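# Place carton on raised block within blue tape outline

## Task

Set the carton down on top of the raised block so that no part of it extends beyond the blue tape outline and its long edge runs parallel to the outline's long edge. It must stay there on its own, not held by the robot, and at the end the robot must have released it and withdrawn.

## Robot and tools

Robot: two arms, left_arm and right_arm. Each ends in a suction cup tool with no fingers. The cup point is the centre of the cup's rim, and the cup faces along the cup point's own +z axis. About 4 cm behind the rim the tool widens, reaching up to roughly 9 cm sideways, so keep that body clear of the block and the carton.

Frames: every printed pose uses one scene frame. Its origin is on the table top midway between the arms, +x points out over the table, +z points up, and left_arm sits on the +y side. The names left and right do not refer to sides of any image. Printed positions are in metres and orientations are quaternions in w,x,y,z order, followed by velocities in m/s and rad/s. At long reach a printed position may be slightly wrong.

The 14-number row: every command uses one row covering both arms. The order is left dx, dy, dz, rx, ry, rz, left suction, then right dx, dy, dz, rx, ry, rz, right suction. Each number lies in [-1, 1]. The first six numbers for an arm are an offset, not a pose. They are expressed in that cup point's own axes and counted from its pose in the most recent result that showed it. Before any such result exists, and for the second or later call within one reply, they count from where the arm is when the action begins. A value of 1.0 equals 0.6 m of travel or 180 degrees of turn. rx, ry, rz together make a single rotation vector. All zeros does not mean stay put; it drives the arm back to that reference pose. Suction above 0.01 is on, 0.01 or below is off, and it keeps its last value, so resend the current value for any arm you are not changing.

execute_actions: the argument actions is a list holding at most one item. An empty list just returns the state. {"rows": [...], "steps": n} runs 1 to 15 rows, each lasting one control step of 1/30 s. n is at most 15 and defaults to 15, and the final row repeats if rows run out. Every row is an offset from the same reference, not from the row before it. {"steps": n} with no rows is a wait of up to 300 steps, counted from the previous result. The optional pictures flag turns camera images on or off. A refused call sends nothing to the robot.

move: target is one 14-number row as described above. Each cup point follows a straight line toward its target, and both paths finish together, taking 0.5 to 10 s. speed is the path's top speed in m/s, from 0.002 to 0.5 with a default of 0.25; rotation may reach twice that value in rad/s. stop_force is in newtons, from 13 to 80, and one value applies to both arms. With it set, an arm halts once its wrist sensor feels that much added push against its motion. It then backs off to its position of two steps earlier and holds there. Use a very low speed when pressing toward a surface. Do not rely on stop_force while the cup is rotating. Leave stop_force out when lifting away from something the cup presses on. The result has a move: line giving each arm's ending (done, off_target, moving, held, fault, contact) and any limits (paced means the pose was clipped, held means some steps were blocked), along with each cup point's remaining distance from its target.

wait: seconds, from 0 to 10; nothing new is sent meanwhile. zoom_image: camera plus region [x0, y0, x1, y1] in pixels, with (0,0) at the top-left and at most 504 by 504. finished_scene: pass the current scene number. Replying without any tool call ends the session.

Motion limits: each step, the commanded pose is clipped to within 100 mm and 16 degrees of the measured pose. Commands are smoothed, so the motion trails them by about 0.17 s. After a large offset, read the resulting pose and send the remainder. The simulation keeps running while you compose a reply.

Result lines: suction_measured near 0 means no seal, 0.83 or more means airtight, and values in between mean a leak. part_present switches to 1 at 0.50 and back to 0 below 0.45. Wrist force and Wrist torque are given in the end effector's axes; they carry an offset of up to about 5.5 N and noise, and saturate near 100 N. Joint torques are raw drive output and are not a contact measure. A pose unreachable line or a HELD mark means part of a command was blocked. A Hand target line shows where the controller is heading. MOTOR HOT appears from 70 °C, and at 85 °C the arm is braked until it cools.

Gripping: the cup's rim is 36 mm across. Press it fully onto a flat, smooth face of the carton, away from its edges and seams, with suction on. Under vacuum the cup shrinks by up to about 12 mm. To release, set the carton down on the block, turn suction off, then lift more than 15 mm. If the cup seals to the table it pins the tool; turn suction off to free it.

Avoid: hard or fast contact. Force of 150 N on any part of an arm, or a joint exceeding its load limit (shoulder pan and lift 300, elbow 136, wrists 49.1 N m), stops that arm for 10 s. Also avoid arm-to-arm collisions, drops, slams, and knocking anything off the table, which counts as failure. Loose objects may occasionally be nudged by outside pushes.

Cameras: cam_head_left, cam_head_right, cam_high and cam_low are 896x504; cam_left_wrist and cam_right_wrist are 504x504 fisheye. Calibration comes with the session, and fixed cameras may be off by up to roughly 2.3 degrees and 9 mm.

Each tool is called after "Request:" as name([rows], argument=value, ...), one row to a line, values as JSON.

## Session

Request:
execute_actions(actions=[])

Scene clock: 0.00 s of 5000.00 s.
left_arm: end_effector_position=(+0.5761, +0.6275, +0.1989) suction_measured=0.00 part_present=0 end_effector_quat_wxyz=(-0.001, -0.352, +0.936, +0.000) end_effector_velocity=(+0.000, +0.000, -0.000) end_effector_angular_velocity=(+0.000, +0.000, -0.000) | right_arm: end_effector_position=(+0.5412, -0.5901, +0.1986) suction_measured=0.00 part_present=0 end_effector_quat_wxyz=(-0.001, +0.328, +0.945, +0.001) end_effector_velocity=(+0.001, -0.000, +0.001) end_effector_angular_velocity=(-0.003, -0.002, +0.002)
Joint positions: left_arm=[-0.282 -1.557  2.144 -2.157 -1.571  2.338] | right_arm=[-0.28  -1.557  2.145 -2.158 -1.569 -2.897]
Joint velocities: left_arm=[ 0.  0. -0. -0.  0.  0.] | right_arm=[ 0.001  0.    -0.001 -0.002 -0.002 -0.001]
Joint torques (N m, as the arm reports them, + toward a larger angle): no reading
Motor temperatures (°C, as the motors report them): left_arm=[32 34 33 40 36 37] | right_arm=[33 32 32 41 37 35]
Wrist force (N, on the end effector, along its own x y z axes, offset not removed): no reading
Wrist torque (N m, same axes, about the end effector's origin, offset not removed): no reading
Hand target (left_arm): +0.576, +0.627, +0.199; -0.001, -0.352, +0.936, +0.000
Hand target (right_arm): +0.541, -0.590, +0.199; -0.001, +0.328, +0.945, +0.001
camera_calibration (this result's frames):
cam_left_wrist: T_world_to_cam=[[0.590264, -0.801259, 0.0978373, 0.150347], [-0.718894, -0.466684, 0.515168, 0.611635], [-0.367124, -0.37442, -0.851487, 0.690274], [0, 0, 0, 1]] pos_world=[0.604372, 0.664359, 0.257955]
cam_right_wrist: T_world_to_cam=[[-0.523755, -0.846373, -0.0966147, -0.186048], [-0.804593, 0.454239, 0.382489, 0.657287], [-0.279842, 0.278066, -0.918895, 0.573851], [0, 0, 0, 1]] pos_world=[0.591992, -0.6156, 0.257928]

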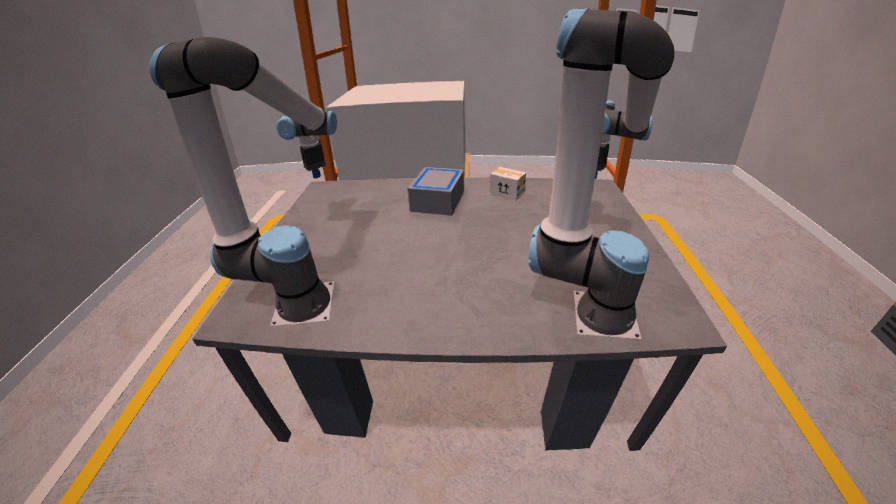

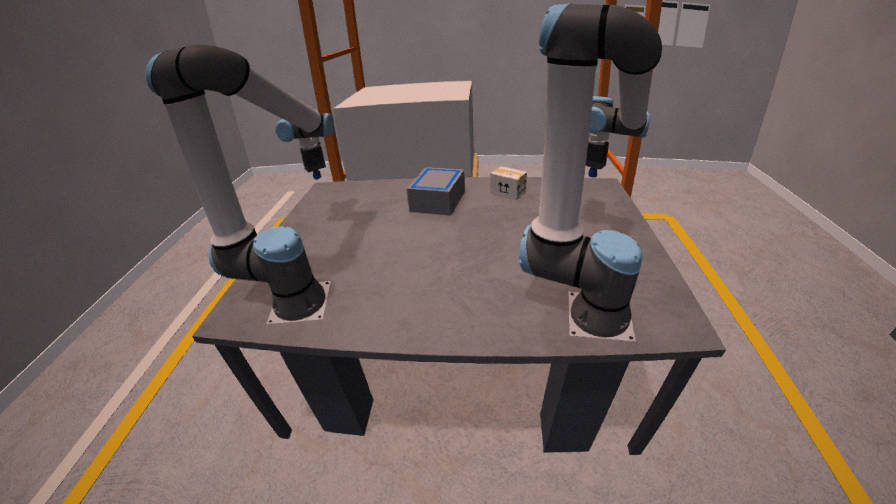

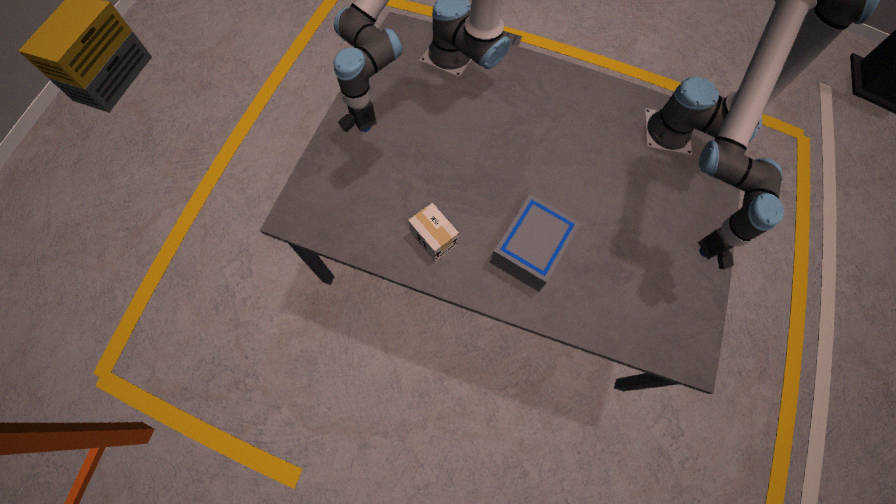

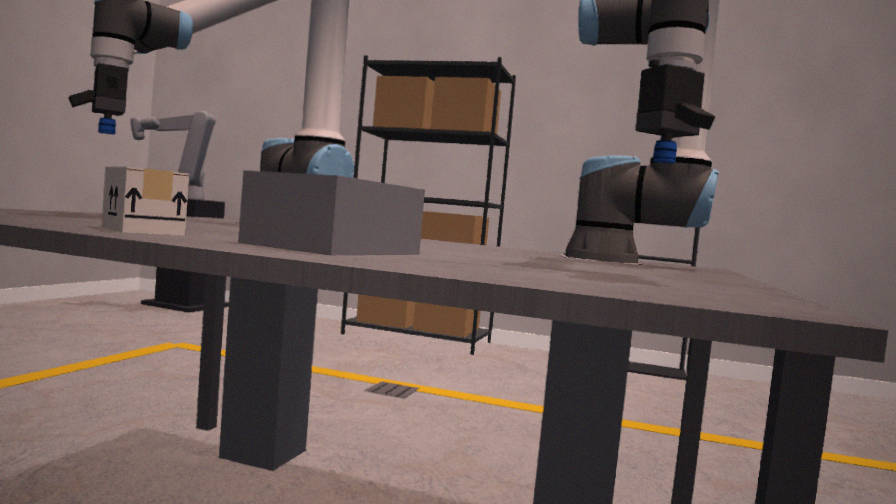

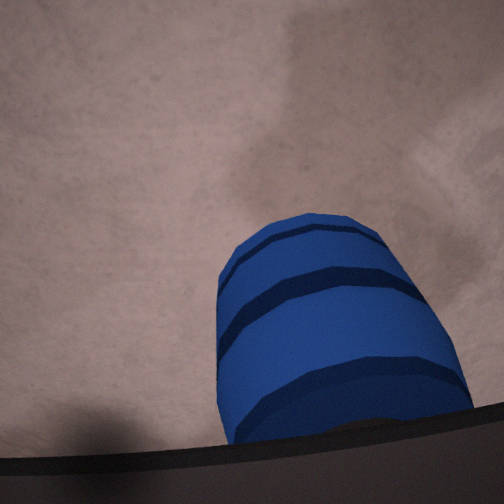

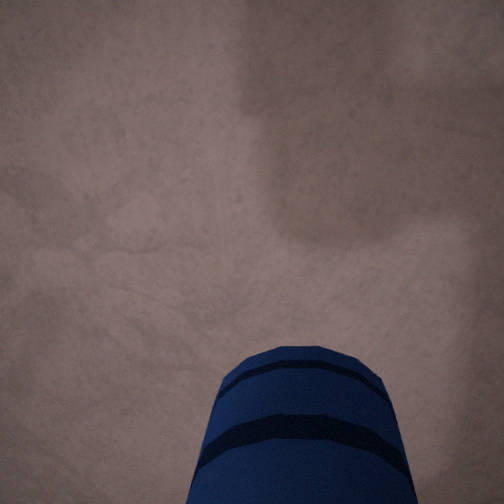

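Request:
zoom_image(camera="cam_high", region=[390, 180, 600, 310])

Request:
zoom_image(camera="cam_low", region=[80, 140, 440, 270])

Region (390, 180, 600, 310) of cam_high's 896x504 image, scaled by 2.400, with more detail than that image has; it fills the top 312 rows of this view, and the rest is white.

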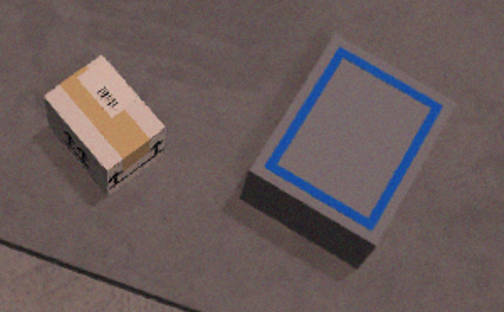

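Region (80, 140, 440, 270) of cam_low's 896x504 image, scaled by 1.400, with more detail than that image has; it fills the top 182 rows of this view, and the rest is white.

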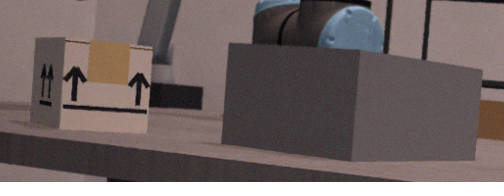

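Request:
zoom_image(camera="cam_high", region=[395, 190, 475, 270])

Request:
zoom_image(camera="cam_high", region=[480, 185, 590, 300])

Region (395, 190, 475, 270) of cam_high's 896x504 image, scaled by 6.300, with more detail than that image has.

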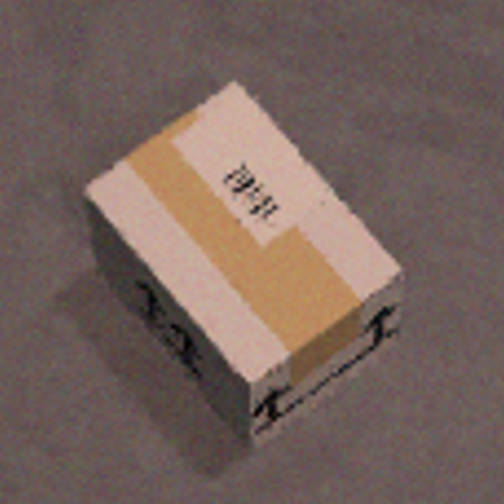

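Region (480, 185, 590, 300) of cam_high's 896x504 image, scaled by 4.383, with more detail than that image has; it fills the left 482 columns of this view, and the rest is white.

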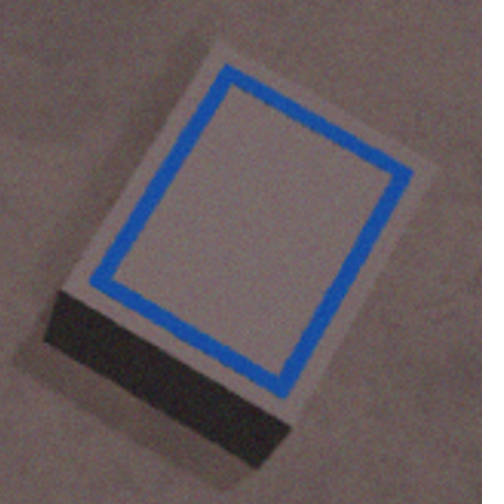

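Request:
move(target=[0,0,0,0,0,0,0, 0.0539,0.6869,-0.0357,0,0,0,0], speed=0.3)

Scene clock: 79.97 s of 5000.00 s.
left_arm: end_effector_position=(+0.5761, +0.6275, +0.1989) suction_measured=0.00 part_present=0 end_effector_quat_wxyz=(-0.001, -0.352, +0.936, +0.000) end_effector_velocity=(-0.000, -0.000, -0.000) end_effector_angular_velocity=(-0.000, +0.001, +0.000) | right_arm: end_effector_position=(+0.7707, -0.2472, +0.2202) suction_measured=0.00 part_present=0 end_effector_quat_wxyz=(-0.001, +0.328, +0.945, +0.000) end_effector_velocity=(+0.001, +0.002, -0.000) end_effector_angular_velocity=(-0.000, +0.002, +0.001)
Joint positions: left_arm=[-0.282 -1.557  2.144 -2.157 -1.571  2.338] | right_arm=[ 0.237 -1.175  1.624 -2.019 -1.569 -2.381]
Joint velocities: left_arm=[ 0.    -0.     0.001  0.    -0.    -0.   ] | right_arm=[ 0.002  0.003 -0.005  0.003  0.     0.002]
Joint torques (N m, as the arm reports them, + toward a larger angle): left_arm=[  0.42 -43.19 -37.18  -4.11   0.27   0.34] | right_arm=[  7.6  -63.02 -47.4   -2.07  -3.07   3.8 ]
Motor temperatures (°C, as the motors report them): left_arm=[32 34 33 40 36 37] | right_arm=[33 33 32 41 37 35]
Wrist force (N, on the end effector, along its own x y z axes, offset not removed): left_arm=[1.2 -0.4 -1.2] | right_arm=[-1.0 0.8 4.7]
Wrist torque (N m, same axes, about the end effector's origin, offset not removed): left_arm=[-0.42 -0.40 -0.06] | right_arm=[0.31 0.21 0.22]
Hand target (left_arm): +0.576, +0.627, +0.199; -0.001, -0.352, +0.936, +0.000
Hand target (right_arm): +0.771, -0.247, +0.220; -0.001, +0.328, +0.945, +0.000
Off the commanded pose (left_arm): 0.000 m, 0 deg.
Off the commanded pose (right_arm): 0.001 m, 0 deg.
After step 90, 74.93 s passed at rest.
move: done
camera_calibration (this result's frames):
cam_left_wrist: T_world_to_cam=[[0.590264, -0.801259, 0.0978372, 0.150347], [-0.718894, -0.466684, 0.515168, 0.611634], [-0.367124, -0.37442, -0.851487, 0.690274], [0, 0, 0, 1]] pos_world=[0.604372, 0.664359, 0.257955]
cam_right_wrist: T_world_to_cam=[[-0.523812, -0.846435, -0.0957504, 0.226277], [-0.804317, 0.454441, 0.382828, 0.67769], [-0.280526, 0.277543, -0.918844, 0.562968], [0, 0, 0, 1]] pos_world=[0.821531, -0.272689, 0.279507]

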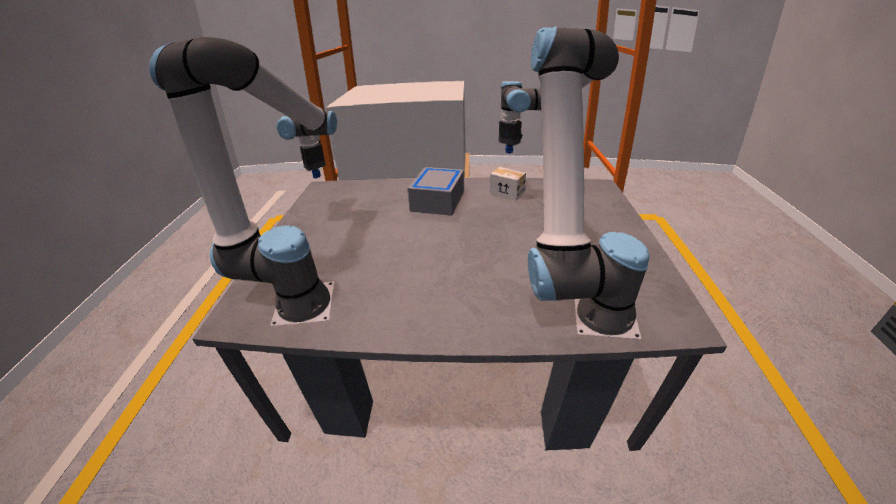

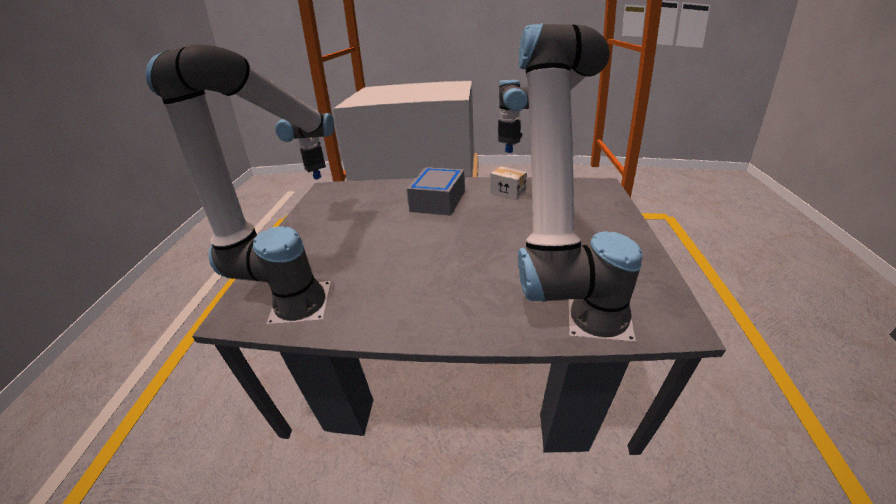

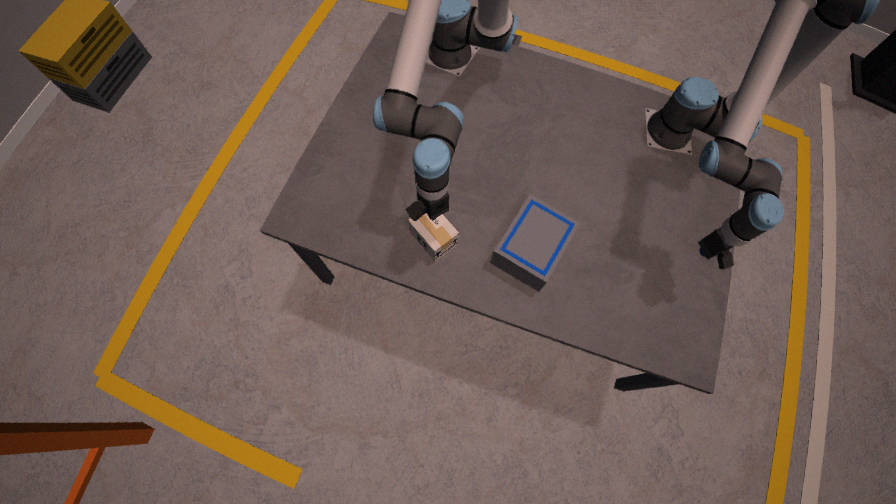

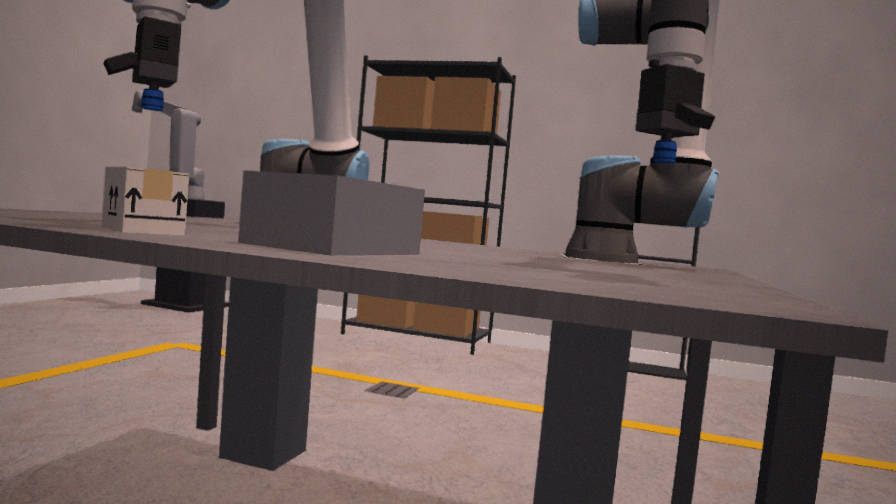

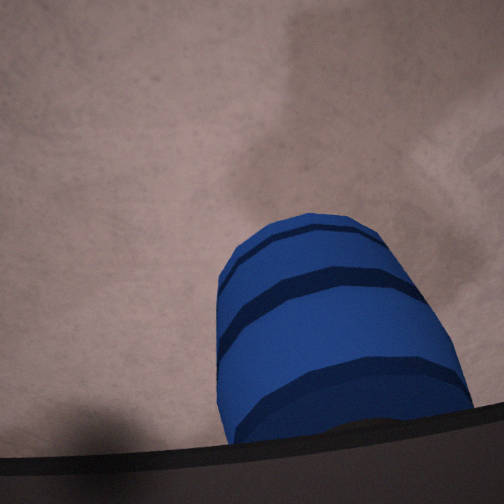

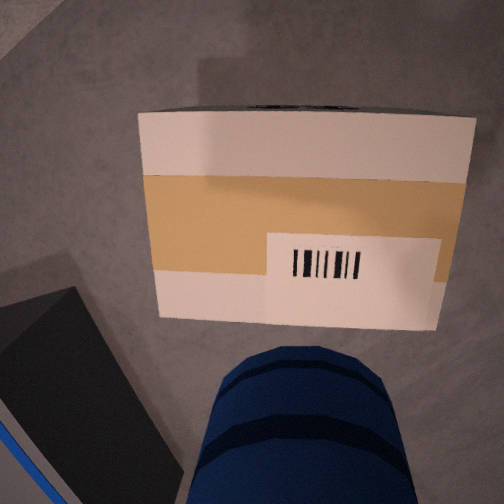

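Request:
move(target=[0,0,0,0,0,0,0, 0,0,0.142,0,0,0,0], speed=0.2)

Request:
move(target=[0,0,0,0,0,0,0, 0,0,0.0533,0,0,0,1], speed=0.03, stop_force=15)

Scene clock: 115.73 s of 5000.00 s.
left_arm: end_effector_position=(+0.5761, +0.6275, +0.1989) suction_measured=0.00 part_present=0 end_effector_quat_wxyz=(-0.001, -0.352, +0.936, +0.000) end_effector_velocity=(-0.000, -0.000, -0.000) end_effector_angular_velocity=(-0.001, +0.000, +0.000) | right_arm: end_effector_position=(+0.7707, -0.2472, +0.1353) suction_measured=0.00 part_present=0 end_effector_quat_wxyz=(-0.001, +0.328, +0.945, +0.000) end_effector_velocity=(-0.000, +0.001, -0.002) end_effector_angular_velocity=(-0.000, +0.001, -0.000)
Joint positions: left_arm=[-0.282 -1.557  2.144 -2.157 -1.571  2.338] | right_arm=[ 0.237 -1.106  1.691 -2.154 -1.57  -2.381]
Joint velocities: left_arm=[ 0.     0.    -0.     0.    -0.001 -0.   ] | right_arm=[ 0.001  0.002  0.001 -0.002 -0.     0.001]
Joint torques (N m, as the arm reports them, + toward a larger angle): left_arm=[  2.9  -44.8  -38.09  -4.39   0.09   0.  ] | right_arm=[-14.82 -70.82 -30.92  -6.38  -0.7   -4.12]
Motor temperatures (°C, as the motors report them): left_arm=[32 34 33 40 36 37] | right_arm=[33 33 32 41 37 35]
Wrist force (N, on the end effector, along its own x y z axes, offset not removed): left_arm=[0.4 -4.5 -0.4] | right_arm=[0.6 1.7 4.5]
Wrist torque (N m, same axes, about the end effector's origin, offset not removed): left_arm=[-1.13 -0.11 -0.04] | right_arm=[0.46 0.00 0.25]
Hand target (left_arm): +0.576, +0.627, +0.199; -0.001, -0.352, +0.936, +0.000
Hand target (right_arm): +0.771, -0.247, +0.135; -0.001, +0.328, +0.945, +0.000
Off the commanded pose (left_arm): 0.000 m, 0 deg.
Off the commanded pose (right_arm): 0.000 m, 0 deg.
After step 90, 31.77 s passed at rest.
move: done
camera_calibration (this result's frames):
cam_left_wrist: T_world_to_cam=[[0.590264, -0.801259, 0.0978372, 0.150347], [-0.718894, -0.466684, 0.515168, 0.611635], [-0.367124, -0.37442, -0.851487, 0.690274], [0, 0, 0, 1]] pos_world=[0.604372, 0.664359, 0.257955]
cam_right_wrist: T_world_to_cam=[[-0.523833, -0.846428, -0.0957026, 0.218133], [-0.804306, 0.454482, 0.382802, 0.710161], [-0.28052, 0.277499, -0.91886, 0.484985], [0, 0, 0, 1]] pos_world=[0.8215, -0.272704, 0.194658]

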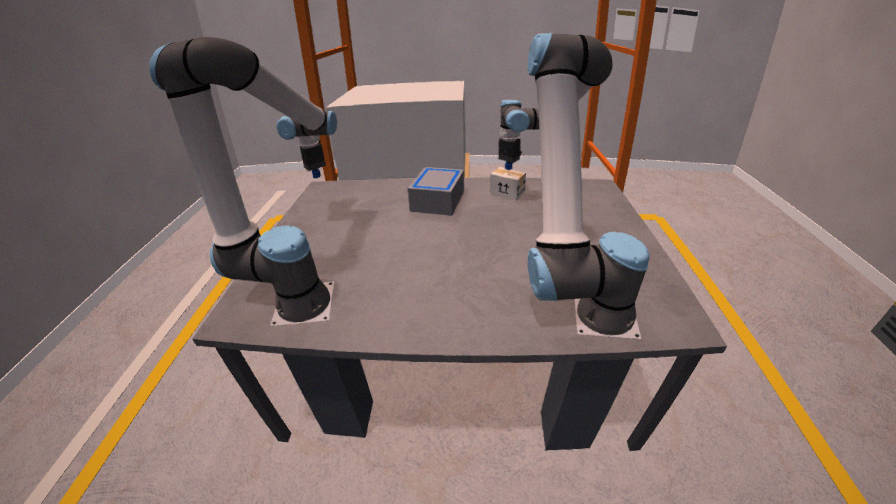

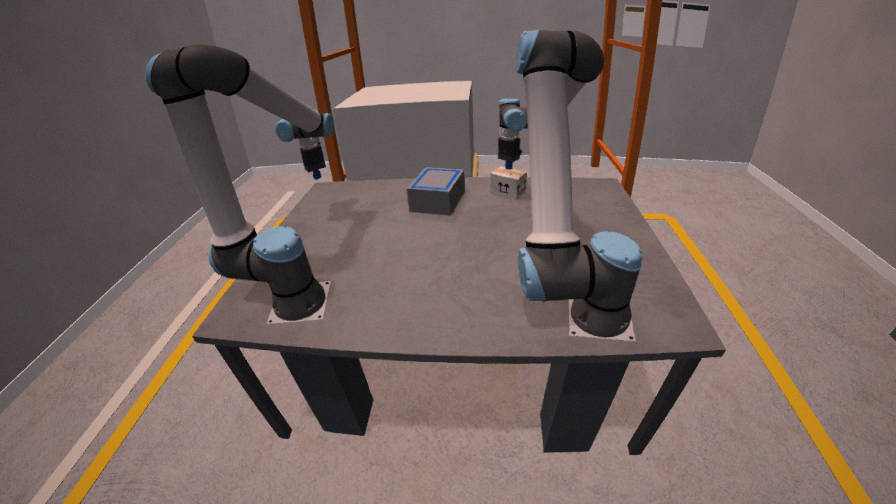

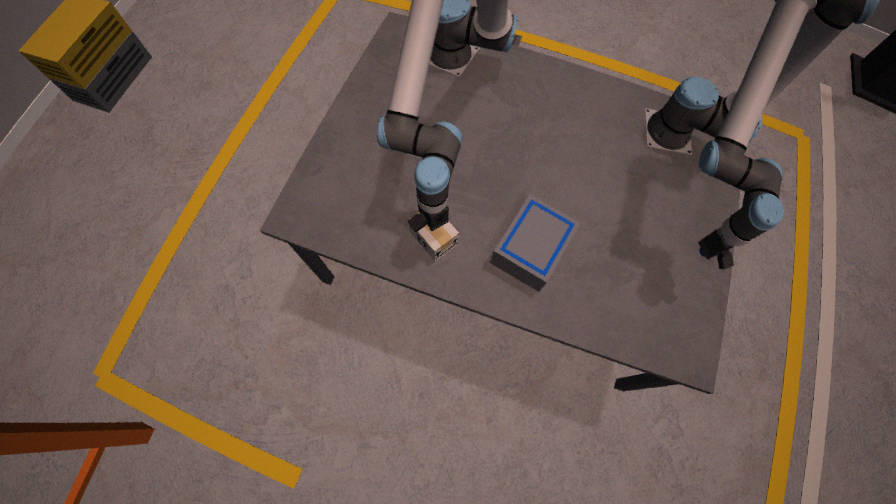

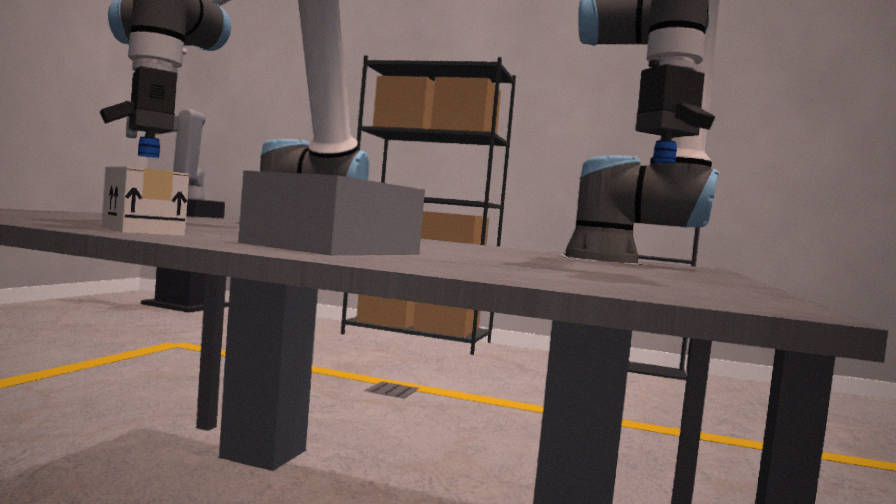

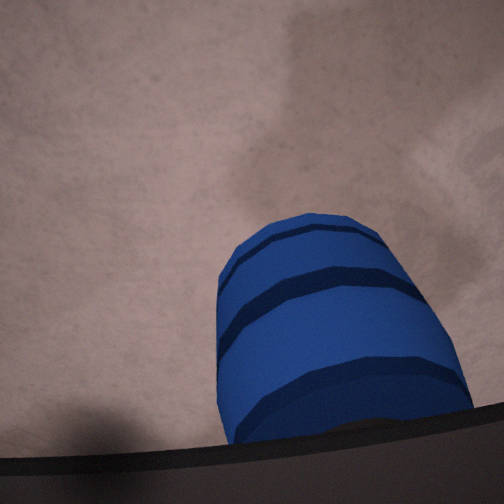

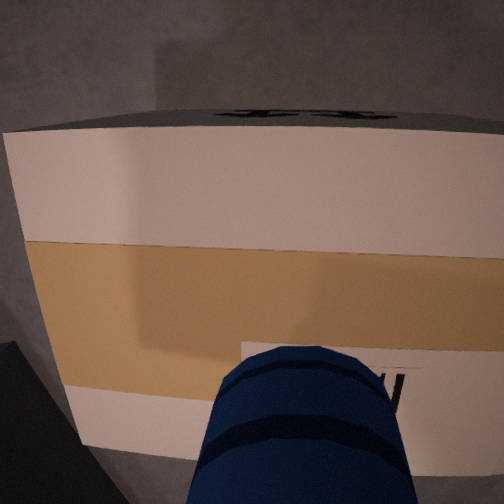

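Scene clock: 117.13 s of 5000.00 s.
left_arm: end_effector_position=(+0.5761, +0.6275, +0.1989) suction_measured=0.00 part_present=0 end_effector_quat_wxyz=(-0.001, -0.352, +0.936, +0.000) end_effector_velocity=(-0.000, +0.000, +0.000) end_effector_angular_velocity=(+0.001, -0.000, +0.001) | right_arm: end_effector_position=(+0.7707, -0.2472, +0.1036) suction_measured=0.95 part_present=1 end_effector_quat_wxyz=(-0.001, +0.328, +0.945, +0.000) end_effector_velocity=(-0.000, -0.000, -0.002) end_effector_angular_velocity=(-0.001, +0.001, +0.000)
Joint positions: left_arm=[-0.282 -1.557  2.144 -2.157 -1.571  2.338] | right_arm=[ 0.237 -1.076  1.711 -2.204 -1.57  -2.381]
Joint velocities: left_arm=[ 0.    -0.     0.     0.     0.001 -0.001] | right_arm=[-0.     0.002  0.001 -0.002 -0.001 -0.   ]
Joint torques (N m, as the arm reports them, + toward a larger angle): left_arm=[  0.99 -43.85 -37.45  -4.27   0.17  -0.08] | right_arm=[-12.01 -76.29 -34.78  -7.19  -0.63  -3.56]
Motor temperatures (°C, as the motors report them): left_arm=[32 34 33 40 36 37] | right_arm=[33 33 32 41 37 35]
Wrist force (N, on the end effector, along its own x y z axes, offset not removed): left_arm=[0.9 -2.7 0.4] | right_arm=[0.5 2.3 11.5]
Wrist torque (N m, same axes, about the end effector's origin, offset not removed): left_arm=[-0.82 -0.28 -0.03] | right_arm=[0.58 -0.04 0.25]
Hand target (left_arm): +0.576, +0.627, +0.199; -0.001, -0.352, +0.936, +0.000
Hand target (right_arm): +0.771, -0.247, +0.103; -0.001, +0.328, +0.945, +0.000
Off the commanded pose (left_arm): 0.000 m, 0 deg.
Off the commanded pose (right_arm): 0.000 m, 0 deg.
move: done
camera_calibration (this result's frames):
cam_left_wrist: T_world_to_cam=[[0.590264, -0.801259, 0.0978372, 0.150347], [-0.718894, -0.466684, 0.515168, 0.611634], [-0.367124, -0.37442, -0.851487, 0.690274], [0, 0, 0, 1]] pos_world=[0.604372, 0.664359, 0.257955]
cam_right_wrist: T_world_to_cam=[[-0.523836, -0.846429, -0.0956785, 0.21508], [-0.804291, 0.454483, 0.382833, 0.722274], [-0.280556, 0.277495, -0.91885, 0.455867], [0, 0, 0, 1]] pos_world=[0.821482, -0.272712, 0.162941]

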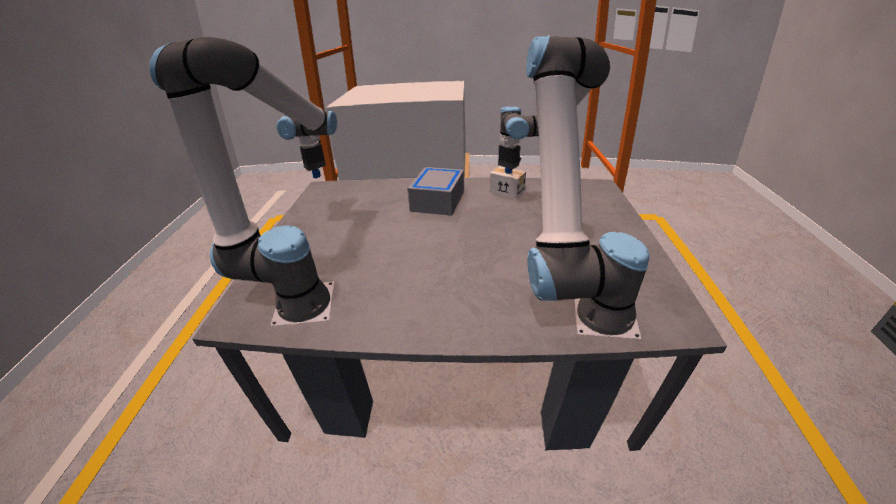

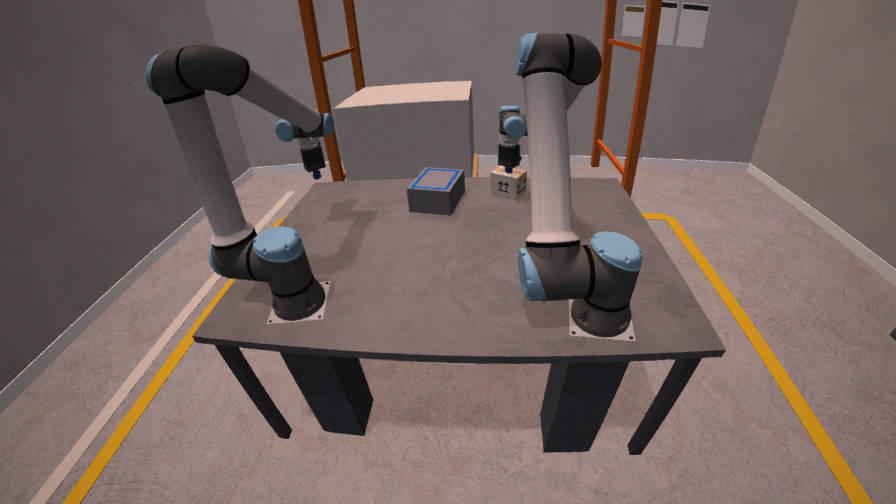

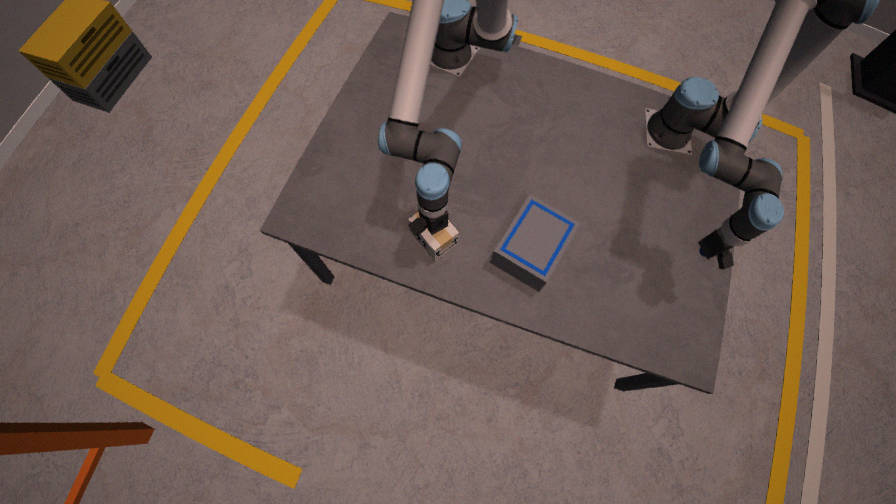

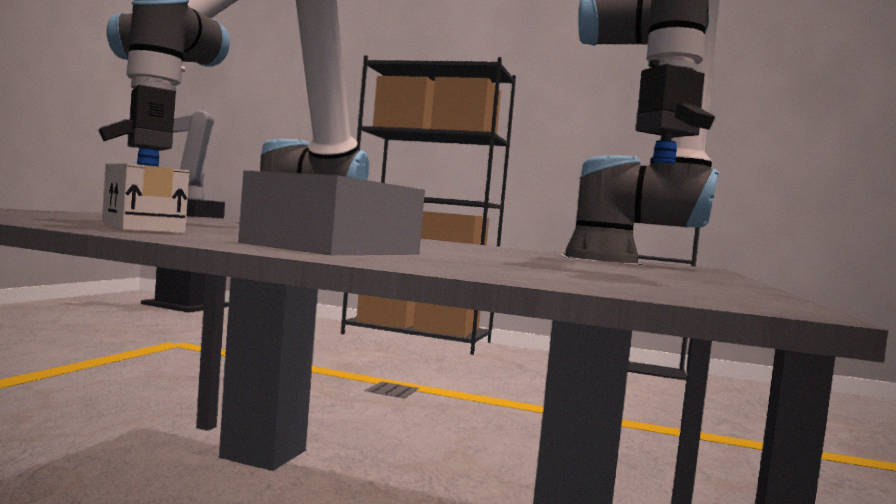

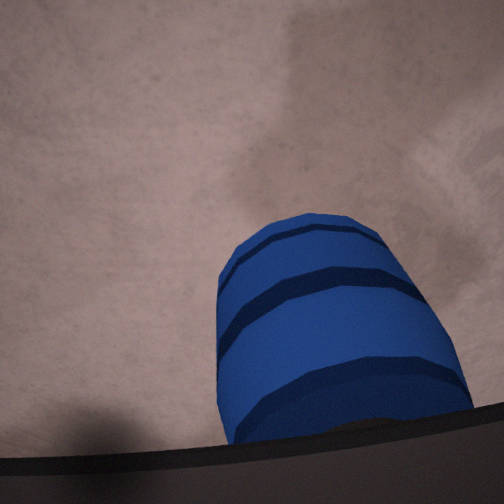

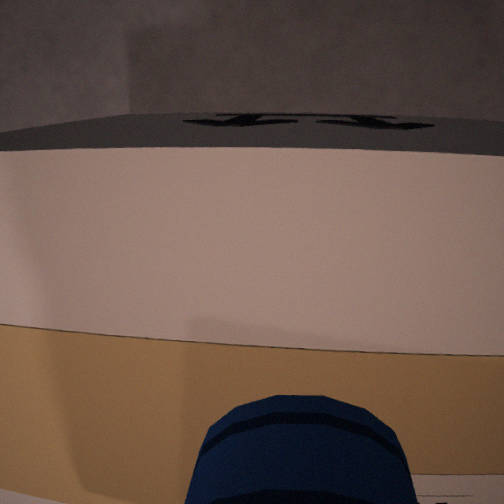

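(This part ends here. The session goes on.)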